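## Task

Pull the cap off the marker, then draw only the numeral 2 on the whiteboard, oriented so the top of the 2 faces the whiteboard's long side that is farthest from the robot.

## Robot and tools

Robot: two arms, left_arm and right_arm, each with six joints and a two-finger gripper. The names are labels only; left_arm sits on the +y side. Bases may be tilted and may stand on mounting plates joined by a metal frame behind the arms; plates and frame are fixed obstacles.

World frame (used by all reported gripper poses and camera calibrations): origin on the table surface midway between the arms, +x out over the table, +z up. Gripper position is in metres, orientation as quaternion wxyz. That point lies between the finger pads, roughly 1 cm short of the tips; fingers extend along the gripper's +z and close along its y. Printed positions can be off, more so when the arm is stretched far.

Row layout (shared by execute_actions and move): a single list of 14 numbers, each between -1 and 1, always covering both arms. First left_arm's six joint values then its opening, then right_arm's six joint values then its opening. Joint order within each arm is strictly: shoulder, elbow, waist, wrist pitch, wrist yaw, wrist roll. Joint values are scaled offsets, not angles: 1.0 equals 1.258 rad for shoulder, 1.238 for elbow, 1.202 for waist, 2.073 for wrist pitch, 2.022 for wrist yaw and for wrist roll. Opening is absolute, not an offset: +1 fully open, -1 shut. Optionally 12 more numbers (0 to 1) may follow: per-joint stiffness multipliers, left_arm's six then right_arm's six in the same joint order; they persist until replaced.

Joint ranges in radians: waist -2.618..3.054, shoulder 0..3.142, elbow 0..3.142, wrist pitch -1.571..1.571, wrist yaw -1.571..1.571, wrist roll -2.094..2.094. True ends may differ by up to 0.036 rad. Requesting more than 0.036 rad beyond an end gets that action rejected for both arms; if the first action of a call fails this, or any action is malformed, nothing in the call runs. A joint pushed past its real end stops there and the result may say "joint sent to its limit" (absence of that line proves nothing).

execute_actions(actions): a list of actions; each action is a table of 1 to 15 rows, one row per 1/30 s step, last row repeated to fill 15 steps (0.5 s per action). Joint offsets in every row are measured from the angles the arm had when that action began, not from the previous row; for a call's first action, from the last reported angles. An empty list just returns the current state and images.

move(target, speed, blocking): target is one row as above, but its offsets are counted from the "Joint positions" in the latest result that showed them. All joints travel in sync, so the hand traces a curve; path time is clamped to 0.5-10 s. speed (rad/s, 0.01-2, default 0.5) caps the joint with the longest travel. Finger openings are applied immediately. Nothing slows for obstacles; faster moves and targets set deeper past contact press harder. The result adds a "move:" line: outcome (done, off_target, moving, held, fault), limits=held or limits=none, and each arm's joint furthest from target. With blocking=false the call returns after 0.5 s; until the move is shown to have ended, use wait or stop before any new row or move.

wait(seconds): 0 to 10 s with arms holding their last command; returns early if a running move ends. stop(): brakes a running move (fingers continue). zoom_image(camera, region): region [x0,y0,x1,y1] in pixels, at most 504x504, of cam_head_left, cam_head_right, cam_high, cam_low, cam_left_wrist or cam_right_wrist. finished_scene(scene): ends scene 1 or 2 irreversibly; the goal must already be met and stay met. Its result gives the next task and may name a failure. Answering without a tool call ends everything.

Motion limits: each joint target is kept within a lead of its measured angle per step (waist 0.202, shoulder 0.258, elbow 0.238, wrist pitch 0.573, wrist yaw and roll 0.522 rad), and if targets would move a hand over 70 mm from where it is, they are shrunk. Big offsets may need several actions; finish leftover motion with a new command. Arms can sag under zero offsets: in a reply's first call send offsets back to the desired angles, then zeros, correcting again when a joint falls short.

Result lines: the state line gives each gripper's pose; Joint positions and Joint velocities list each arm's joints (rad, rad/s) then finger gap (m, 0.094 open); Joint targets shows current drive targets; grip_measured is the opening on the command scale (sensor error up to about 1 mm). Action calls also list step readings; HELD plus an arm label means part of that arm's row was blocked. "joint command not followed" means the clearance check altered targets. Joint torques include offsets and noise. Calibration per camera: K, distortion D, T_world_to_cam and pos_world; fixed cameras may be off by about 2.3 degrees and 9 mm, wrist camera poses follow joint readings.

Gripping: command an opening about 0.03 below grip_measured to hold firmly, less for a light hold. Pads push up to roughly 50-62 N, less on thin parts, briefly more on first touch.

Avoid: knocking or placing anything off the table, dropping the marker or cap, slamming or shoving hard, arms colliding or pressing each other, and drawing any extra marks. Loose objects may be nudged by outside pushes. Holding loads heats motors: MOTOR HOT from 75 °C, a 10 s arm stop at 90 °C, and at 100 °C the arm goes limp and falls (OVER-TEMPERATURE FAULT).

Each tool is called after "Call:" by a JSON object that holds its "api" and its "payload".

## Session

Call:
{"api": "execute_actions", "payload": {"actions": []}}

Scene clock: 0.00 s.
left_arm: end_effector_position=(+0.2532, +0.2909, +0.2530) grip_measured=+1.000 end_effector_quat_wxyz=(+0.208, +0.112, +0.929, -0.284) | right_arm: end_effector_position=(+0.4256, -0.3197, +0.1973) grip_measured=+1.000 end_effector_quat_wxyz=(+0.382, -0.094, +0.918, +0.042)
Joint names: [shoulder, elbow, waist, wrist pitch, wrist yaw, wrist roll]
Joint positions: left_arm=[ 1.063  0.523  0.459 -0.662  0.532  0.769  0.094] | right_arm=[ 1.517  0.548 -0.503  0.452 -0.259 -0.53   0.094]
Joint velocities: left_arm=[-0.012 -0.002 -0.007  0.037 -0.066 -0.037  0.   ] | right_arm=[-0.017  0.032 -0.007  0.095  0.007  0.022  0.   ]
Joint torques (N m, as the arm reports them, + toward a larger angle): no reading
Motor temperatures (°C, as the motors report them): left_arm=[26 26 22 23 24 26] | right_arm=[27 24 26 26 23 25]
Joint targets: left_arm=[1.059 0.528 0.457 -0.664 0.543 0.772] | right_arm=[1.506 0.556 -0.500 0.463 -0.270 -0.530]
Joint stiffness scale: left_arm=[1. 1. 1. 1. 1. 1.] | right_arm=[1. 1. 1. 1. 1. 1.]
camera_calibration (this result's frames):
cam_left_wrist: T_world_to_cam=[[-0.102743, -0.843838, 0.52667, 0.138238], [-0.917052, 0.285449, 0.27845, 0.101014], [-0.385304, -0.454375, -0.803171, 0.534151], [0, 0, 0, 1]] pos_world=[0.312649, 0.330521, 0.328082]
cam_right_wrist: T_world_to_cam=[[0.210526, -0.977353, 0.0214661, -0.404175], [-0.966853, -0.211409, -0.143186, 0.389451], [0.144482, 0.00938987, -0.989463, 0.245007], [0, 0, 0, 1]] pos_world=[0.426232, -0.314988, 0.306866]

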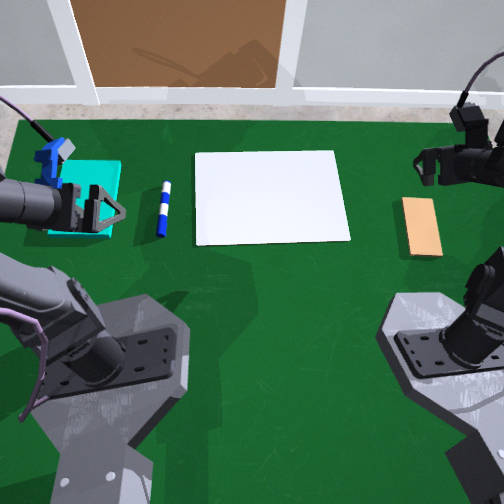

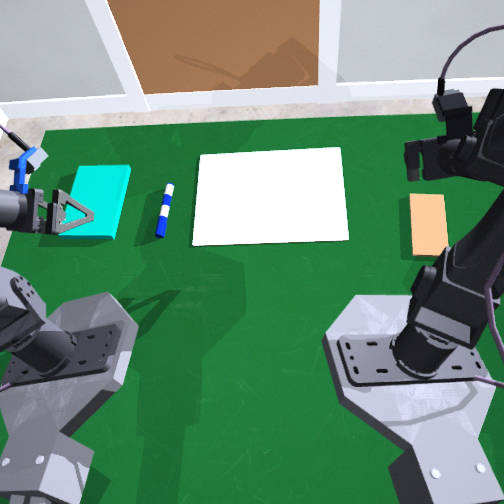

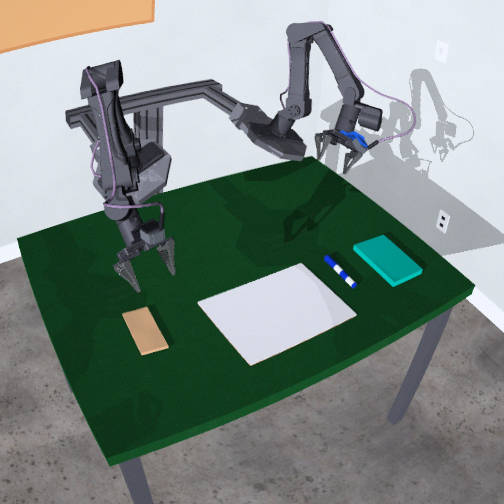

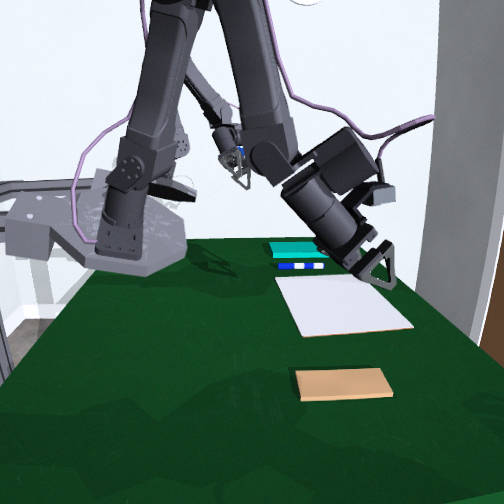

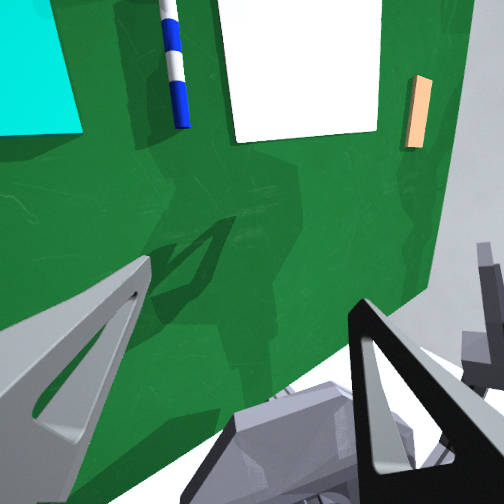

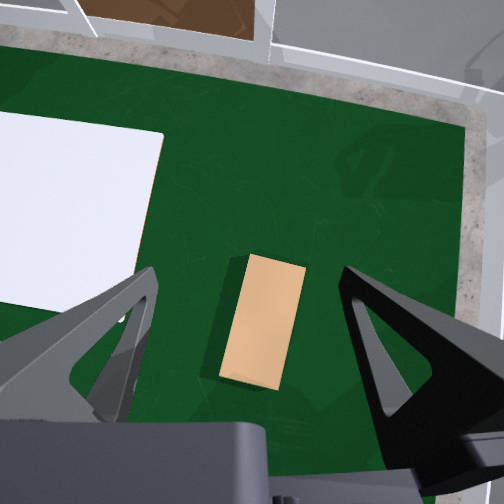

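Call:
{"api": "zoom_image", "payload": {"camera": "cam_head_left", "region": [120,160,220,260]}}

Region (120, 160, 220, 260) of cam_head_left's 504x504 image, scaled by 5.040, with more detail than that image has.

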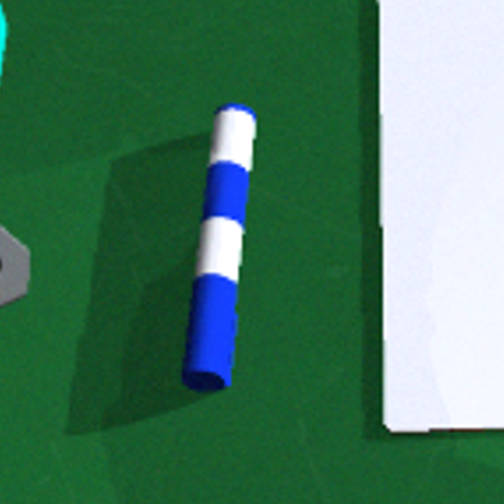

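Call:
{"api": "move", "payload": {"target": [0.944,0.813,-0.478,0.015,-0.446,-0.374,1,0.463,0.656,0.5,-0.418,0.189,-0.257,0.3], "speed": 0.9}}

Scene clock: 10.93 s.
left_arm: end_effector_position=(+0.4502, +0.2543, +0.1096) grip_measured=+1.000 end_effector_quat_wxyz=(-0.012, +0.035, +0.999, +0.001) | right_arm: end_effector_position=(+0.4559, -0.1094, +0.1400) grip_measured=+0.303 end_effector_quat_wxyz=(+0.118, -0.571, +0.809, +0.072)
Joint names: [shoulder, elbow, waist, wrist pitch, wrist yaw, wrist roll]
Joint positions: left_arm=[ 2.253  1.507 -0.112 -0.63  -0.363  0.019  0.094] | right_arm=[ 2.095  1.327  0.09  -0.409  0.129 -1.042  0.061]
Joint velocities: left_arm=[-0.012  0.007  0.002  0.007  0.037  0.022  0.   ] | right_arm=[-0.002  0.017 -0.002  0.066 -0.066  0.037 -0.   ]
Joint torques (N m, as the arm reports them, + toward a larger angle): left_arm=[-10.28   6.49  -3.87   0.26   0.02  -0.04] | right_arm=[-10.48   7.68   4.46   0.32  -0.2   -0.05]
Motor temperatures (°C, as the motors report them): left_arm=[27 27 22 24 24 26] | right_arm=[28 24 26 27 23 25]
Joint targets: left_arm=[2.251 1.530 -0.115 -0.631 -0.370 0.013] | right_arm=[2.099 1.360 0.098 -0.414 0.123 -1.049]
Joint stiffness scale: left_arm=[1. 1. 1. 1. 1. 1.] | right_arm=[1. 1. 1. 1. 1. 1.]
move: off_target (left_arm, right_arm); limits=none; left_arm: farthest joint: the elbow, 0.023 radians from its target (1.006 radians at the start); right_arm: farthest joint: the elbow, 0.033 radians from its target (0.812 radians at the start)
camera_calibration (this result's frames):
cam_left_wrist: T_world_to_cam=[[0.153125, -0.986265, -0.0619168, 0.18866], [-0.710336, -0.153411, 0.686941, 0.305806], [-0.687004, -0.0612061, -0.724071, 0.505413], [0, 0, 0, 1]] pos_world=[0.535558, 0.263917, 0.167566]
cam_right_wrist: T_world_to_cam=[[0.947139, -0.318441, 0.0390276, -0.469964], [-0.310631, -0.879819, 0.35976, 0.0123029], [-0.0802249, -0.352866, -0.932228, 0.23674], [0, 0, 0, 1]] pos_world=[0.467936, -0.0552942, 0.234611]

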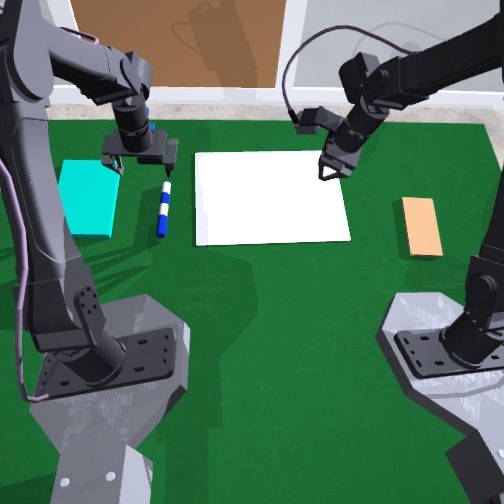

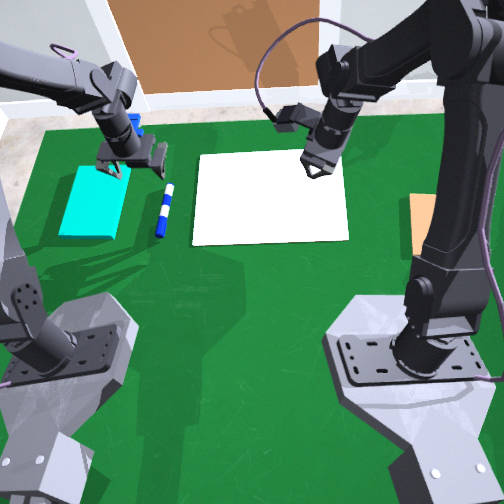

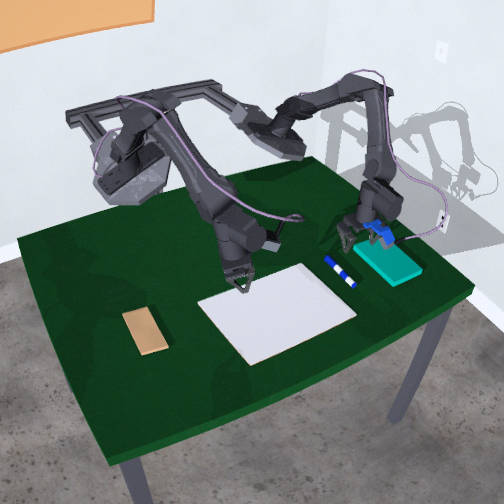

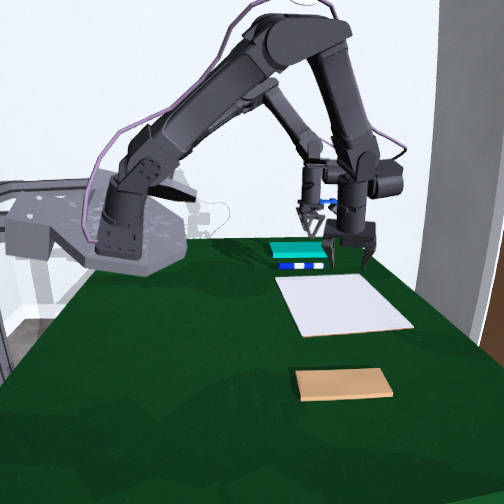

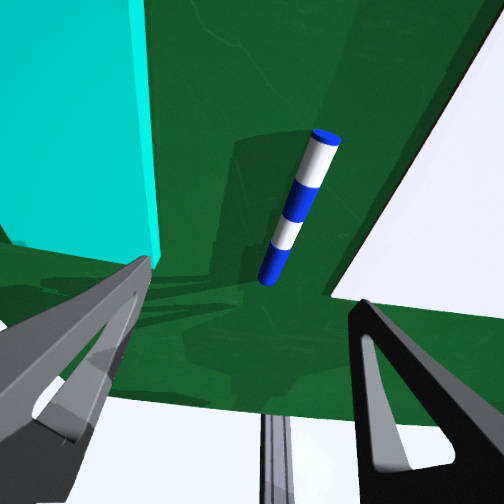

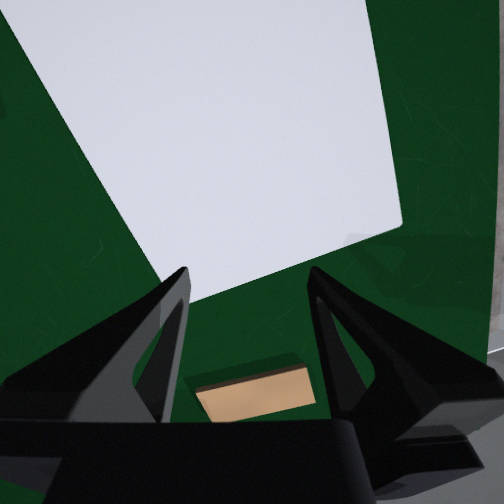

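Call:
{"api": "move", "payload": {"target": [0.165,0.02,-0.003,0.11,-0.004,0,0.3,0,0.02,0,0,0,0,0.3], "speed": 0.6}}

Scene clock: 12.33 s.
left_arm: end_effector_position=(+0.4401, +0.2248, +0.0302) grip_measured=+0.301 end_effector_quat_wxyz=(-0.010, +0.034, +0.999, +0.001) | right_arm: end_effector_position=(+0.4561, -0.1106, +0.1397) grip_measured=+0.303 end_effector_quat_wxyz=(+0.117, -0.571, +0.809, +0.069)
Joint names: [shoulder, elbow, waist, wrist pitch, wrist yaw, wrist roll]
Joint positions: left_arm=[ 2.47   1.509 -0.112 -0.41  -0.365  0.019  0.061] | right_arm=[ 2.095  1.327  0.09  -0.409  0.136 -1.043  0.061]
Joint velocities: left_arm=[-0.007  0.007 -0.007  0.007  0.022  0.037  0.001] | right_arm=[-0.012 -0.012  0.022 -0.022 -0.037 -0.007  0.   ]
Joint torques (N m, as the arm reports them, + toward a larger angle): left_arm=[-10.97   5.71  -4.14   0.42   0.     0.04] | right_arm=[-10.9    6.99   3.73   0.35  -0.21   0.04]
Motor temperatures (°C, as the motors report them): left_arm=[27 27 22 24 24 26] | right_arm=[28 24 26 27 23 25]
Joint targets: left_arm=[2.461 1.531 -0.116 -0.402 -0.371 0.019] | right_arm=[2.095 1.352 0.090 -0.409 0.130 -1.043]
Joint stiffness scale: left_arm=[1. 1. 1. 1. 1. 1.] | right_arm=[1. 1. 1. 1. 1. 1.]
move: off_target (left_arm, right_arm); limits=none; left_arm: farthest joint: the elbow, 0.023 radians from its target (0.025 radians at the start); right_arm: farthest joint: the elbow, 0.025 radians from its target (0.025 radians at the start)
camera_calibration (this result's frames):
cam_left_wrist: T_world_to_cam=[[0.154807, -0.985956, -0.0626459, 0.155461], [-0.712851, -0.155379, 0.683887, 0.350314], [-0.684017, -0.0612135, -0.726894, 0.438022], [0, 0, 0, 1]] pos_world=[0.525269, 0.234522, 0.0885591]
cam_right_wrist: T_world_to_cam=[[0.946926, -0.318691, 0.0420401, -0.470824], [-0.311442, -0.877177, 0.365465, 0.0112779], [-0.0795939, -0.359162, -0.929875, 0.234752], [0, 0, 0, 1]] pos_world=[0.468033, -0.0558409, 0.233962]

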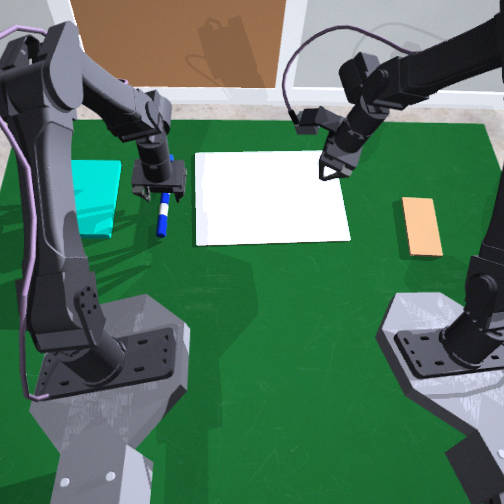

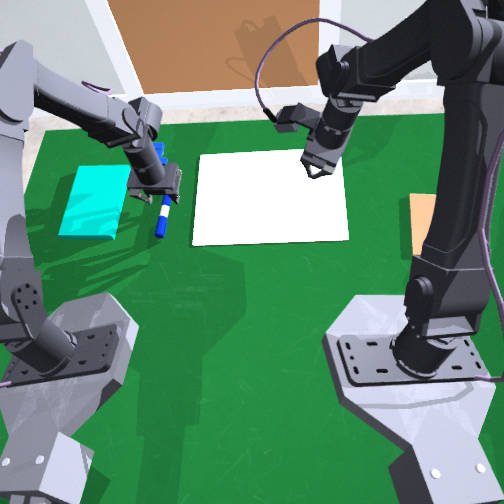

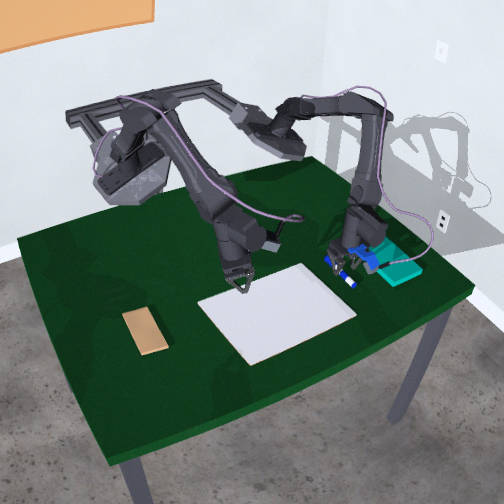

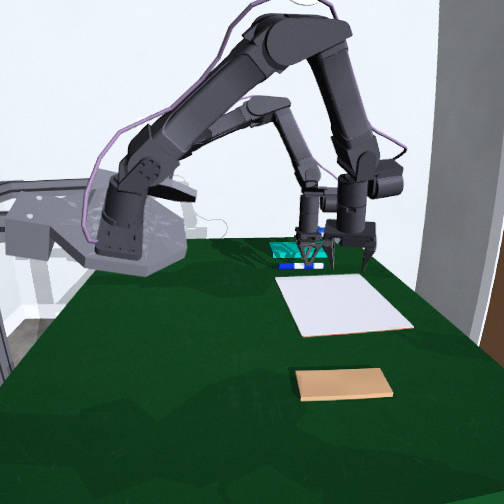

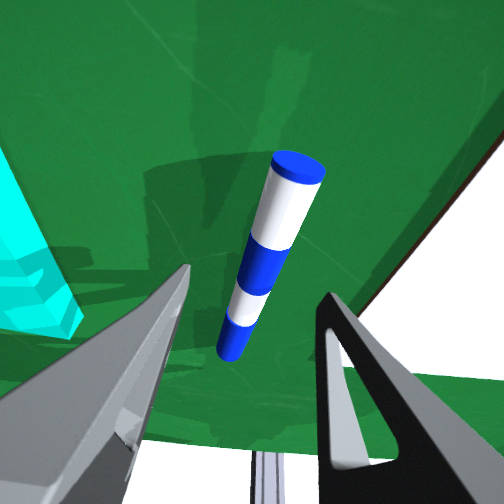

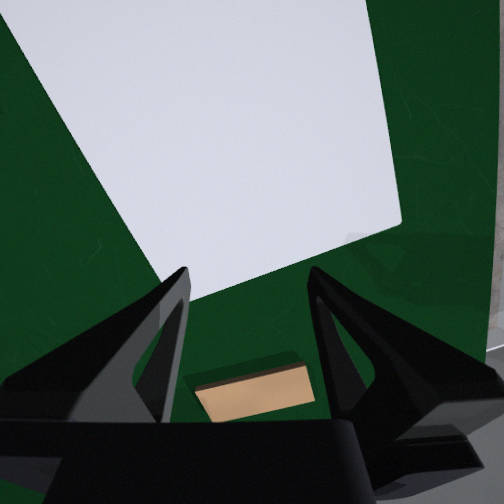

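Call:
{"api": "move", "payload": {"target": [0.028,0.02,-0.003,0.022,-0.003,0,0.3,0,0.02,0,0,0,0,0.3], "speed": 0.3}}

Call:
{"api": "execute_actions", "payload": {"actions": [[[0,0.018,0,0,0,0,-0.69,0,0.02,0,0,0,0,0.3]],[[0,0.018,0,0,0,0,-0.69,0,0.02,0,0,0,0,0.3]]]}}

Scene clock: 13.63 s.
left_arm: end_effector_position=(+0.4394, +0.2210, +0.0202) grip_measured=+0.301 end_effector_quat_wxyz=(-0.006, +0.032, +0.999, +0.001) | right_arm: end_effector_position=(+0.4563, -0.1117, +0.1394) grip_measured=+0.303 end_effector_quat_wxyz=(+0.116, -0.571, +0.810, +0.066)
Joint names: [shoulder, elbow, waist, wrist pitch, wrist yaw, wrist roll]
Joint positions: left_arm=[ 2.498  1.509 -0.112 -0.374 -0.365  0.019  0.061] | right_arm=[ 2.095  1.327  0.09  -0.409  0.143 -1.043  0.061]
Joint velocities: left_arm=[-0.002 -0.002 -0.012 -0.051  0.066 -0.037 -0.   ] | right_arm=[ 0.012  0.002  0.007 -0.007 -0.066 -0.007 -0.001]
Joint torques (N m, as the arm reports them, + toward a larger angle): left_arm=[-9.75  5.79 -4.19  0.4   0.    0.01] | right_arm=[-10.9    7.04   3.72   0.34  -0.2    0.02]
Motor temperatures (°C, as the motors report them): left_arm=[28 27 22 24 24 26] | right_arm=[29 24 26 27 23 25]
Joint targets: left_arm=[2.505 1.533 -0.116 -0.365 -0.371 0.019] | right_arm=[2.095 1.352 0.090 -0.409 0.136 -1.043]
Joint stiffness scale: left_arm=[1. 1. 1. 1. 1. 1.] | right_arm=[1. 1. 1. 1. 1. 1.]
move: off_target (left_arm, right_arm); limits=none; left_arm: farthest joint: the elbow, 0.025 radians from its target (0.025 radians at the start); right_arm: farthest joint: the elbow, 0.025 radians from its target (0.025 radians at the start)
camera_calibration (this result's frames):
cam_left_wrist: T_world_to_cam=[[0.158381, -0.98549, -0.0610317, 0.149501], [-0.717946, -0.157377, 0.678075, 0.358892], [-0.677841, -0.0635768, -0.732454, 0.427919], [0, 0, 0, 1]] pos_world=[0.524048, 0.231019, 0.0791996]
cam_right_wrist: T_world_to_cam=[[0.946561, -0.319359, 0.0450779, -0.471714], [-0.312712, -0.874541, 0.370661, 0.010622], [-0.0789512, -0.364949, -0.927674, 0.232892], [0, 0, 0, 1]] pos_world=[0.468215, -0.0563629, 0.233375]

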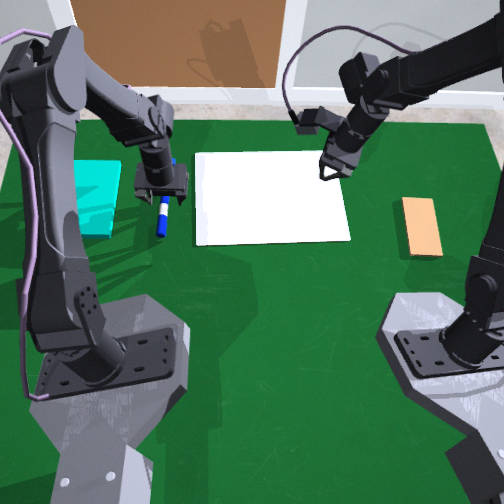

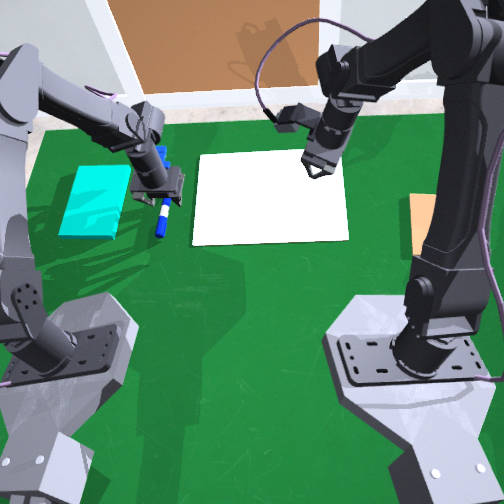

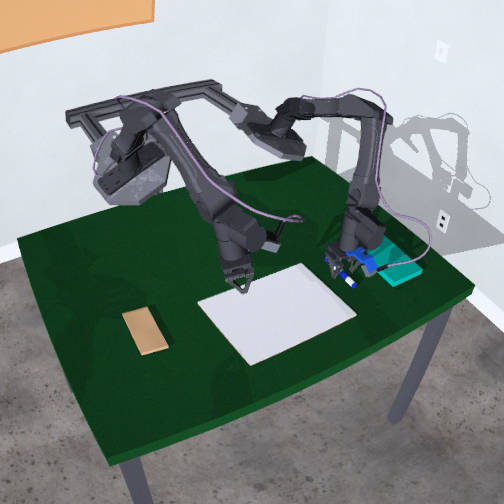

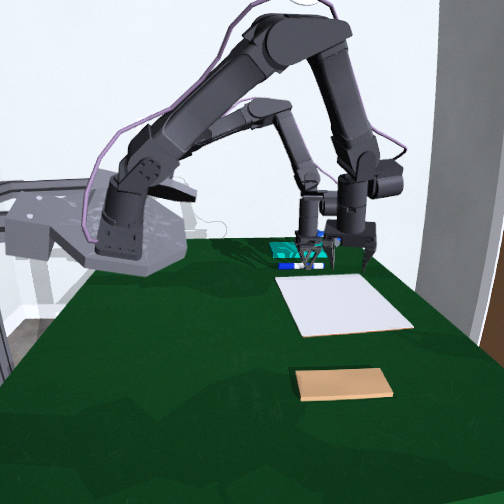

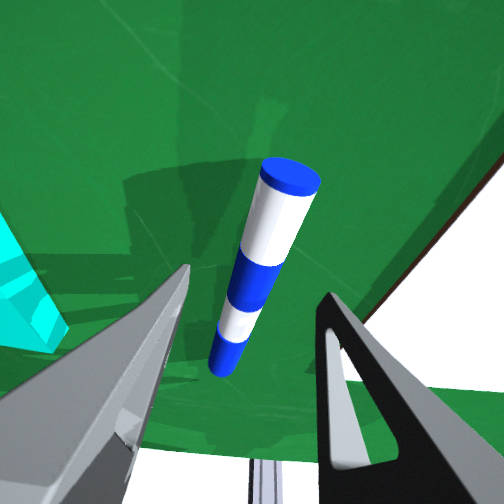

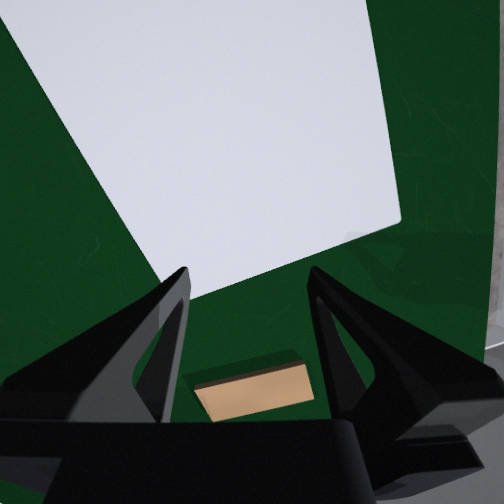

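Scene clock: 14.63 s.
left_arm: end_effector_position=(+0.4394, +0.2210, +0.0202) grip_measured=-0.669 end_effector_quat_wxyz=(-0.006, +0.032, +0.999, +0.001) | right_arm: end_effector_position=(+0.4567, -0.1139, +0.1389) grip_measured=+0.303 end_effector_quat_wxyz=(+0.113, -0.571, +0.811, +0.061)
Joint names: [shoulder, elbow, waist, wrist pitch, wrist yaw, wrist roll]
Joint positions: left_arm=[ 2.498  1.509 -0.112 -0.374 -0.364  0.019  0.016] | right_arm=[ 2.095  1.327  0.09  -0.409  0.155 -1.043  0.061]
Joint velocities: left_arm=[-0.002 -0.007  0.012 -0.051  0.037 -0.037  0.   ] | right_arm=[ 0.002 -0.002 -0.002  0.007 -0.022  0.081 -0.   ]
Joint torques (N m, as the arm reports them, + toward a larger angle): left_arm=[-10.28   5.61  -3.96   0.31   0.07   0.02] | right_arm=[-10.87   7.04   3.69   0.34  -0.19   0.01]
Motor temperatures (°C, as the motors report them): left_arm=[28 27 23 24 24 26] | right_arm=[29 24 26 27 23 25]
Joint targets: left_arm=[2.498 1.531 -0.112 -0.374 -0.364 0.019] | right_arm=[2.095 1.352 0.090 -0.409 0.149 -1.043]
Joint stiffness scale: left_arm=[1. 1. 1. 1. 1. 1.] | right_arm=[1. 1. 1. 1. 1. 1.]
Step readings (joint positions; steps 1 to 15: 1st action; 16 to 30: 2nd action):
0: left_arm=[2.498 1.509 -0.112 -0.374 -0.365 0.019] | right_arm=[2.095 1.327 0.090 -0.409 0.143 -1.043]
1: left_arm=[2.498 1.509 -0.112 -0.374 -0.365 0.019] | right_arm=[2.095 1.327 0.090 -0.409 0.144 -1.043]
2: left_arm=[2.498 1.509 -0.112 -0.374 -0.365 0.019] | right_arm=[2.095 1.327 0.090 -0.409 0.145 -1.043]
4: left_arm=[2.498 1.509 -0.112 -0.374 -0.364 0.019] | right_arm=[2.095 1.327 0.090 -0.409 0.147 -1.043]
8: left_arm=[2.498 1.509 -0.112 -0.374 -0.364 0.019] | right_arm=[2.095 1.327 0.090 -0.409 0.148 -1.043]
15: left_arm=[2.498 1.509 -0.112 -0.374 -0.364 0.019] | right_arm=[2.095 1.327 0.090 -0.409 0.149 -1.043]
16: left_arm=[2.498 1.509 -0.112 -0.374 -0.364 0.019] | right_arm=[2.095 1.327 0.090 -0.409 0.150 -1.043]
17: left_arm=[2.498 1.509 -0.112 -0.374 -0.364 0.019] | right_arm=[2.095 1.327 0.090 -0.409 0.151 -1.043]
19: left_arm=[2.498 1.509 -0.112 -0.374 -0.364 0.019] | right_arm=[2.095 1.327 0.090 -0.409 0.153 -1.043]
23: left_arm=[2.498 1.509 -0.112 -0.374 -0.364 0.019] | right_arm=[2.095 1.327 0.090 -0.409 0.154 -1.043]
30: Joint positions above
camera_calibration (this result's frames):
cam_left_wrist: T_world_to_cam=[[0.158385, -0.985512, -0.060659, 0.149431], [-0.717934, -0.157122, 0.678148, 0.358816], [-0.677854, -0.0638591, -0.732418, 0.42798], [0, 0, 0, 1]] pos_world=[0.524046, 0.230974, 0.0791942]
cam_right_wrist: T_world_to_cam=[[0.945842, -0.3206, 0.0509855, -0.473431], [-0.315186, -0.869328, 0.380693, 0.00938355], [-0.0777271, -0.376146, -0.923295, 0.229265], [0, 0, 0, 1]] pos_world=[0.468568, -0.0573872, 0.232245]

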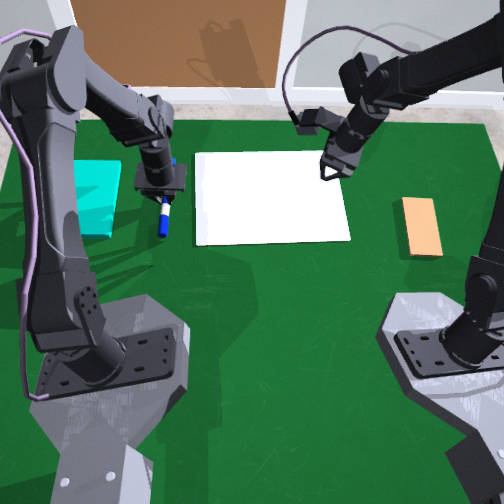

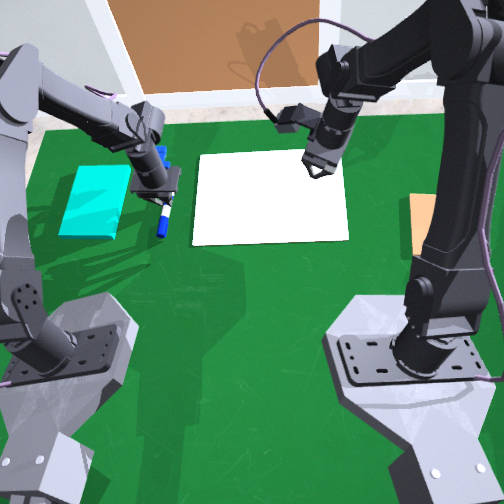

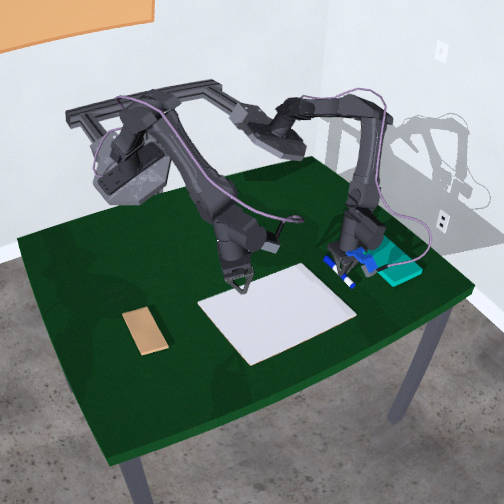

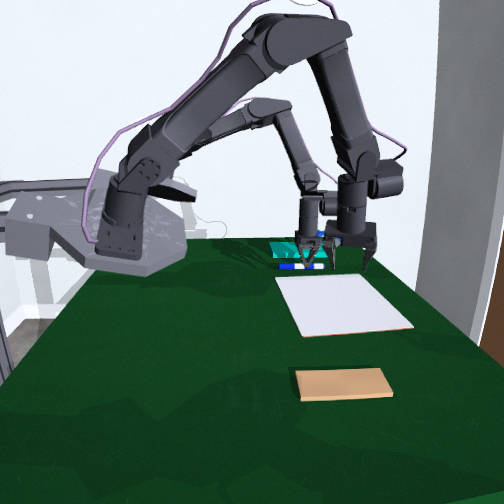

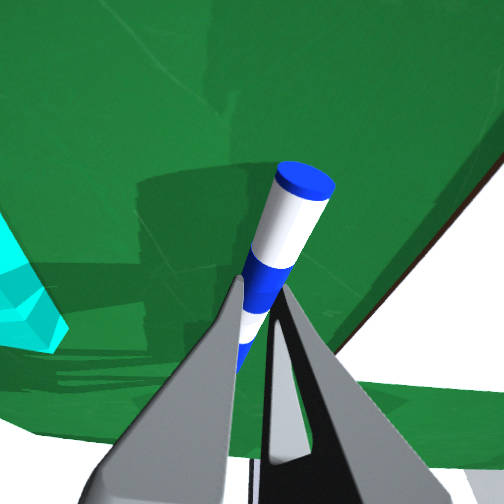

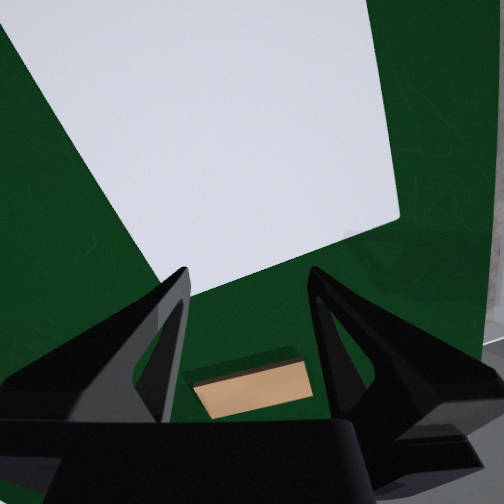

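Call:
{"api": "move", "payload": {"target": [-0.17,-0.02,-0.1,-0.1,-0.01,-0.45,-0.72,0,0.02,-0.15,0,-0.016,0,0.3], "speed": 0.9}}

Scene clock: 17.00 s.
left_arm: end_effector_position=(+0.4525, +0.2023, +0.1087) grip_measured=-0.669 end_effector_quat_wxyz=(+0.008, -0.361, +0.933, -0.009) | right_arm: end_effector_position=(+0.4627, -0.1920, +0.1126) grip_measured=+0.303 end_effector_quat_wxyz=(+0.085, -0.503, +0.859, +0.050)
Joint names: [shoulder, elbow, waist, wrist pitch, wrist yaw, wrist roll]
Joint positions: left_arm=[ 2.298  1.499 -0.221 -0.569 -0.376 -0.885  0.016] | right_arm=[ 2.095  1.327 -0.094 -0.409  0.141 -1.043  0.061]
Joint velocities: left_arm=[-0.017 -0.002  0.002  0.037 -0.037 -0.066  0.   ] | right_arm=[-0.007 -0.017 -0.007 -0.007 -0.051 -0.007  0.   ]
Joint torques (N m, as the arm reports them, + toward a larger angle): left_arm=[-10.96   3.94  -4.81   0.23  -0.03  -0.01] | right_arm=[-11.09   6.7    3.53   0.26  -0.3    0.03]
Motor temperatures (°C, as the motors report them): left_arm=[29 27 23 24 24 26] | right_arm=[29 25 26 27 23 25]
Joint targets: left_arm=[2.285 1.484 -0.232 -0.581 -0.385 -0.891] | right_arm=[2.095 1.352 -0.091 -0.409 0.123 -1.043]
Joint stiffness scale: left_arm=[1. 1. 1. 1. 1. 1.] | right_arm=[1. 1. 1. 1. 1. 1.]
move: off_target (right_arm); limits=none; left_arm: farthest joint: the elbow, 0.015 radians from its target (0.024 radians at the start); right_arm: farthest joint: the elbow, 0.025 radians from its target (0.025 radians at the start)
camera_calibration (this result's frames):
cam_left_wrist: T_world_to_cam=[[0.820278, -0.571047, -0.0324009, -0.25203], [-0.406784, -0.622271, 0.668809, 0.259577], [-0.402084, -0.535429, -0.742727, 0.472233], [0, 0, 0, 1]] pos_world=[0.502204, 0.270454, 0.168967]
cam_right_wrist: T_world_to_cam=[[0.881977, -0.470924, 0.0186304, -0.498465], [-0.431439, -0.790855, 0.434061, 0.0162326], [-0.189675, -0.390869, -0.900691, 0.222401], [0, 0, 0, 1]] pos_world=[0.488822, -0.134972, 0.202555]

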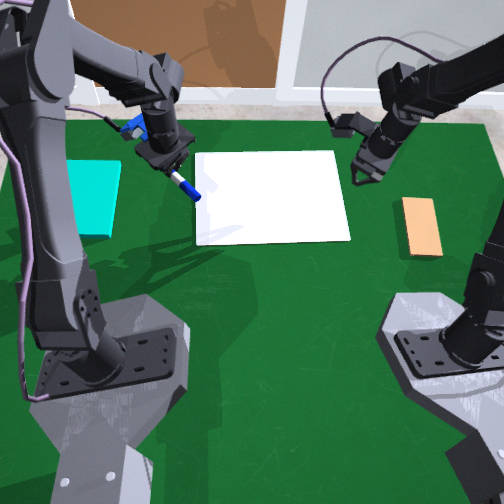

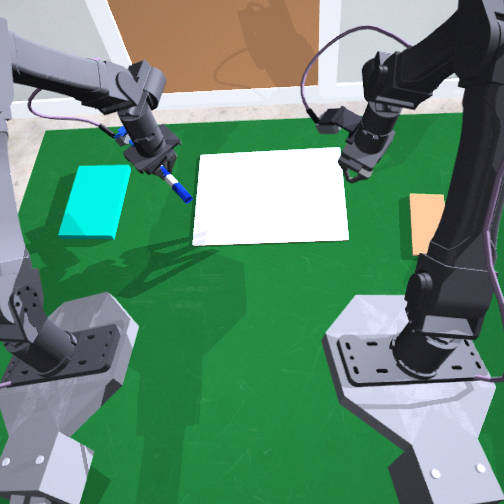

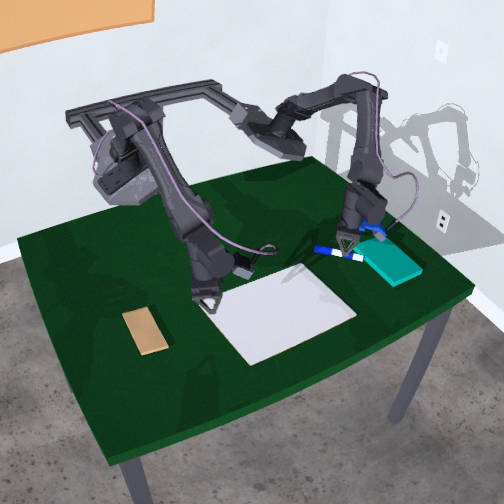

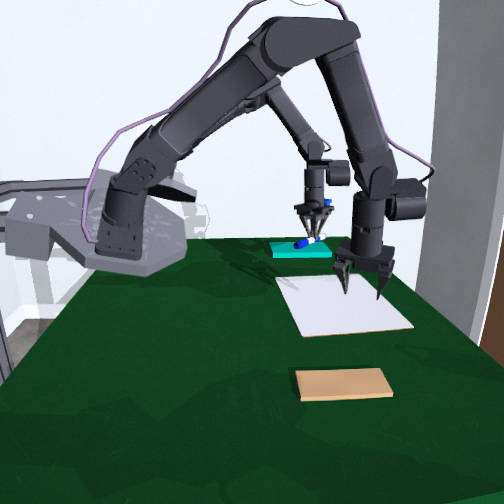

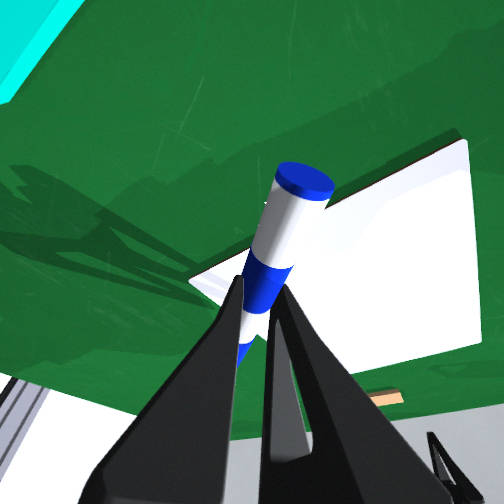

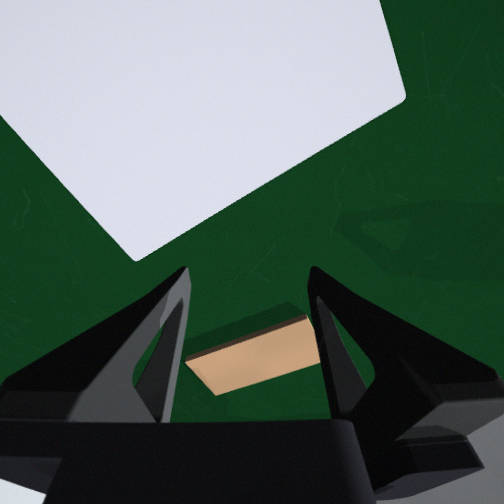

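Call:
{"api": "move", "payload": {"target": [-0.037,-0.085,-0.27,-0.034,-0.026,-0.584,-0.72,0,0.02,0,0,-0.008,0,0.3], "speed": 0.9}}

Scene clock: 19.47 s.
left_arm: end_effector_position=(+0.3947, +0.0925, +0.1541) grip_measured=-0.669 end_effector_quat_wxyz=(-0.005, +0.710, -0.704, +0.019) | right_arm: end_effector_position=(+0.4627, -0.1923, +0.1125) grip_measured=+0.303 end_effector_quat_wxyz=(+0.084, -0.503, +0.859, +0.049)
Joint names: [shoulder, elbow, waist, wrist pitch, wrist yaw, wrist roll]
Joint positions: left_arm=[ 2.27   1.41  -0.538 -0.623 -0.419 -2.059  0.016] | right_arm=[ 2.095  1.327 -0.094 -0.409  0.142 -1.043  0.061]
Joint velocities: left_arm=[-0.007 -0.002 -0.022  0.051  0.095  0.051 -0.   ] | right_arm=[-0.002  0.017  0.002 -0.037 -0.037 -0.007 -0.   ]
Joint torques (N m, as the arm reports them, + toward a larger angle): left_arm=[-10.62   4.04  -4.82   0.21  -0.03  -0.04] | right_arm=[-11.16   6.72   3.24   0.25  -0.3    0.02]
Motor temperatures (°C, as the motors report them): left_arm=[30 27 23 23 24 26] | right_arm=[30 25 26 27 23 25]
Joint targets: left_arm=[2.251 1.394 -0.546 -0.639 -0.428 -2.065] | right_arm=[2.095 1.352 -0.094 -0.409 0.124 -1.043]
Joint stiffness scale: left_arm=[1. 1. 1. 1. 1. 1.] | right_arm=[1. 1. 1. 1. 1. 1.]
move: off_target (right_arm); limits=none; left_arm: farthest joint: the shoulder, 0.019 radians from its target (0.046 radians at the start); right_arm: farthest joint: the elbow, 0.025 radians from its target (0.025 radians at the start)
camera_calibration (this result's frames):
cam_left_wrist: T_world_to_cam=[[0.972863, 0.229832, -0.0267501, -0.401095], [0.184274, -0.699676, 0.690287, -0.0920151], [0.139933, -0.676484, -0.723041, 0.219987], [0, 0, 0, 1]] pos_world=[0.376383, 0.176621, 0.211847]
cam_right_wrist: T_world_to_cam=[[0.881907, -0.471027, 0.0193566, -0.498666], [-0.431562, -0.790131, 0.435256, 0.0161055], [-0.189723, -0.392208, -0.900099, 0.221954], [0, 0, 0, 1]] pos_world=[0.488837, -0.135107, 0.202423]

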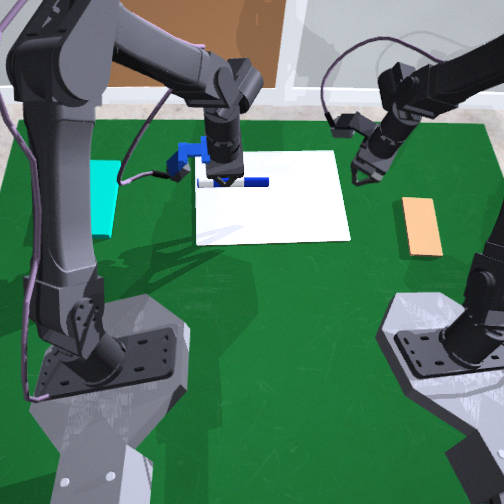

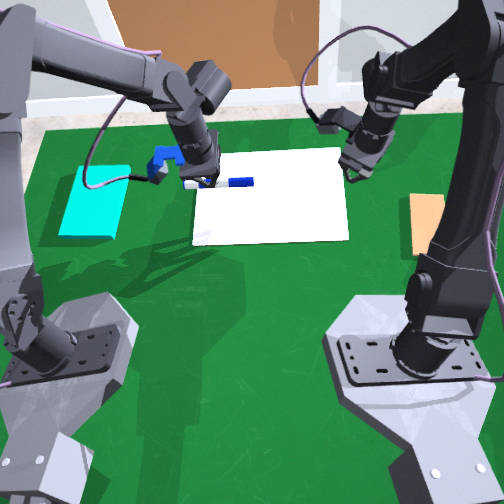

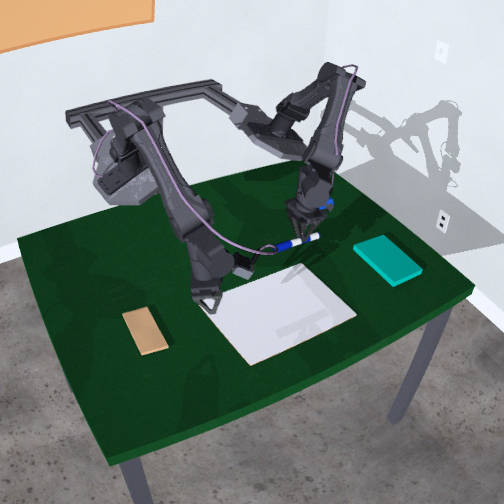

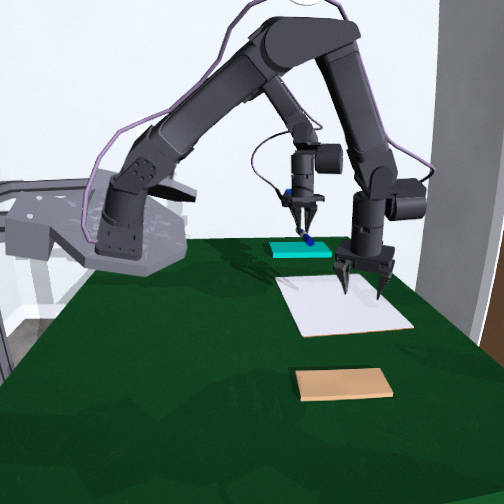

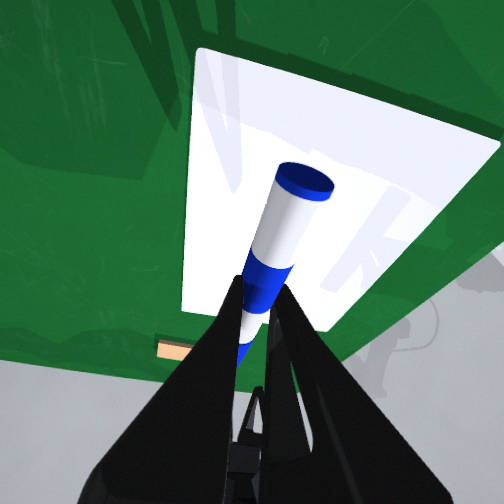

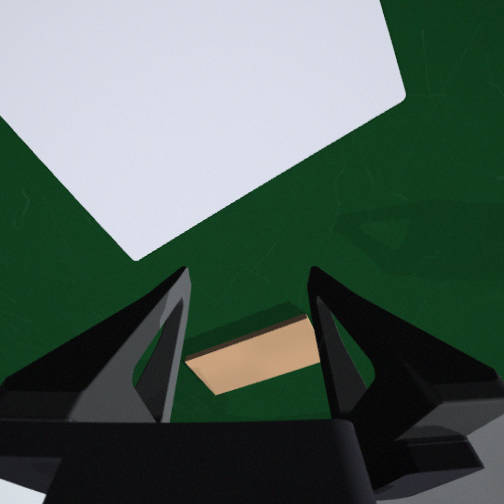

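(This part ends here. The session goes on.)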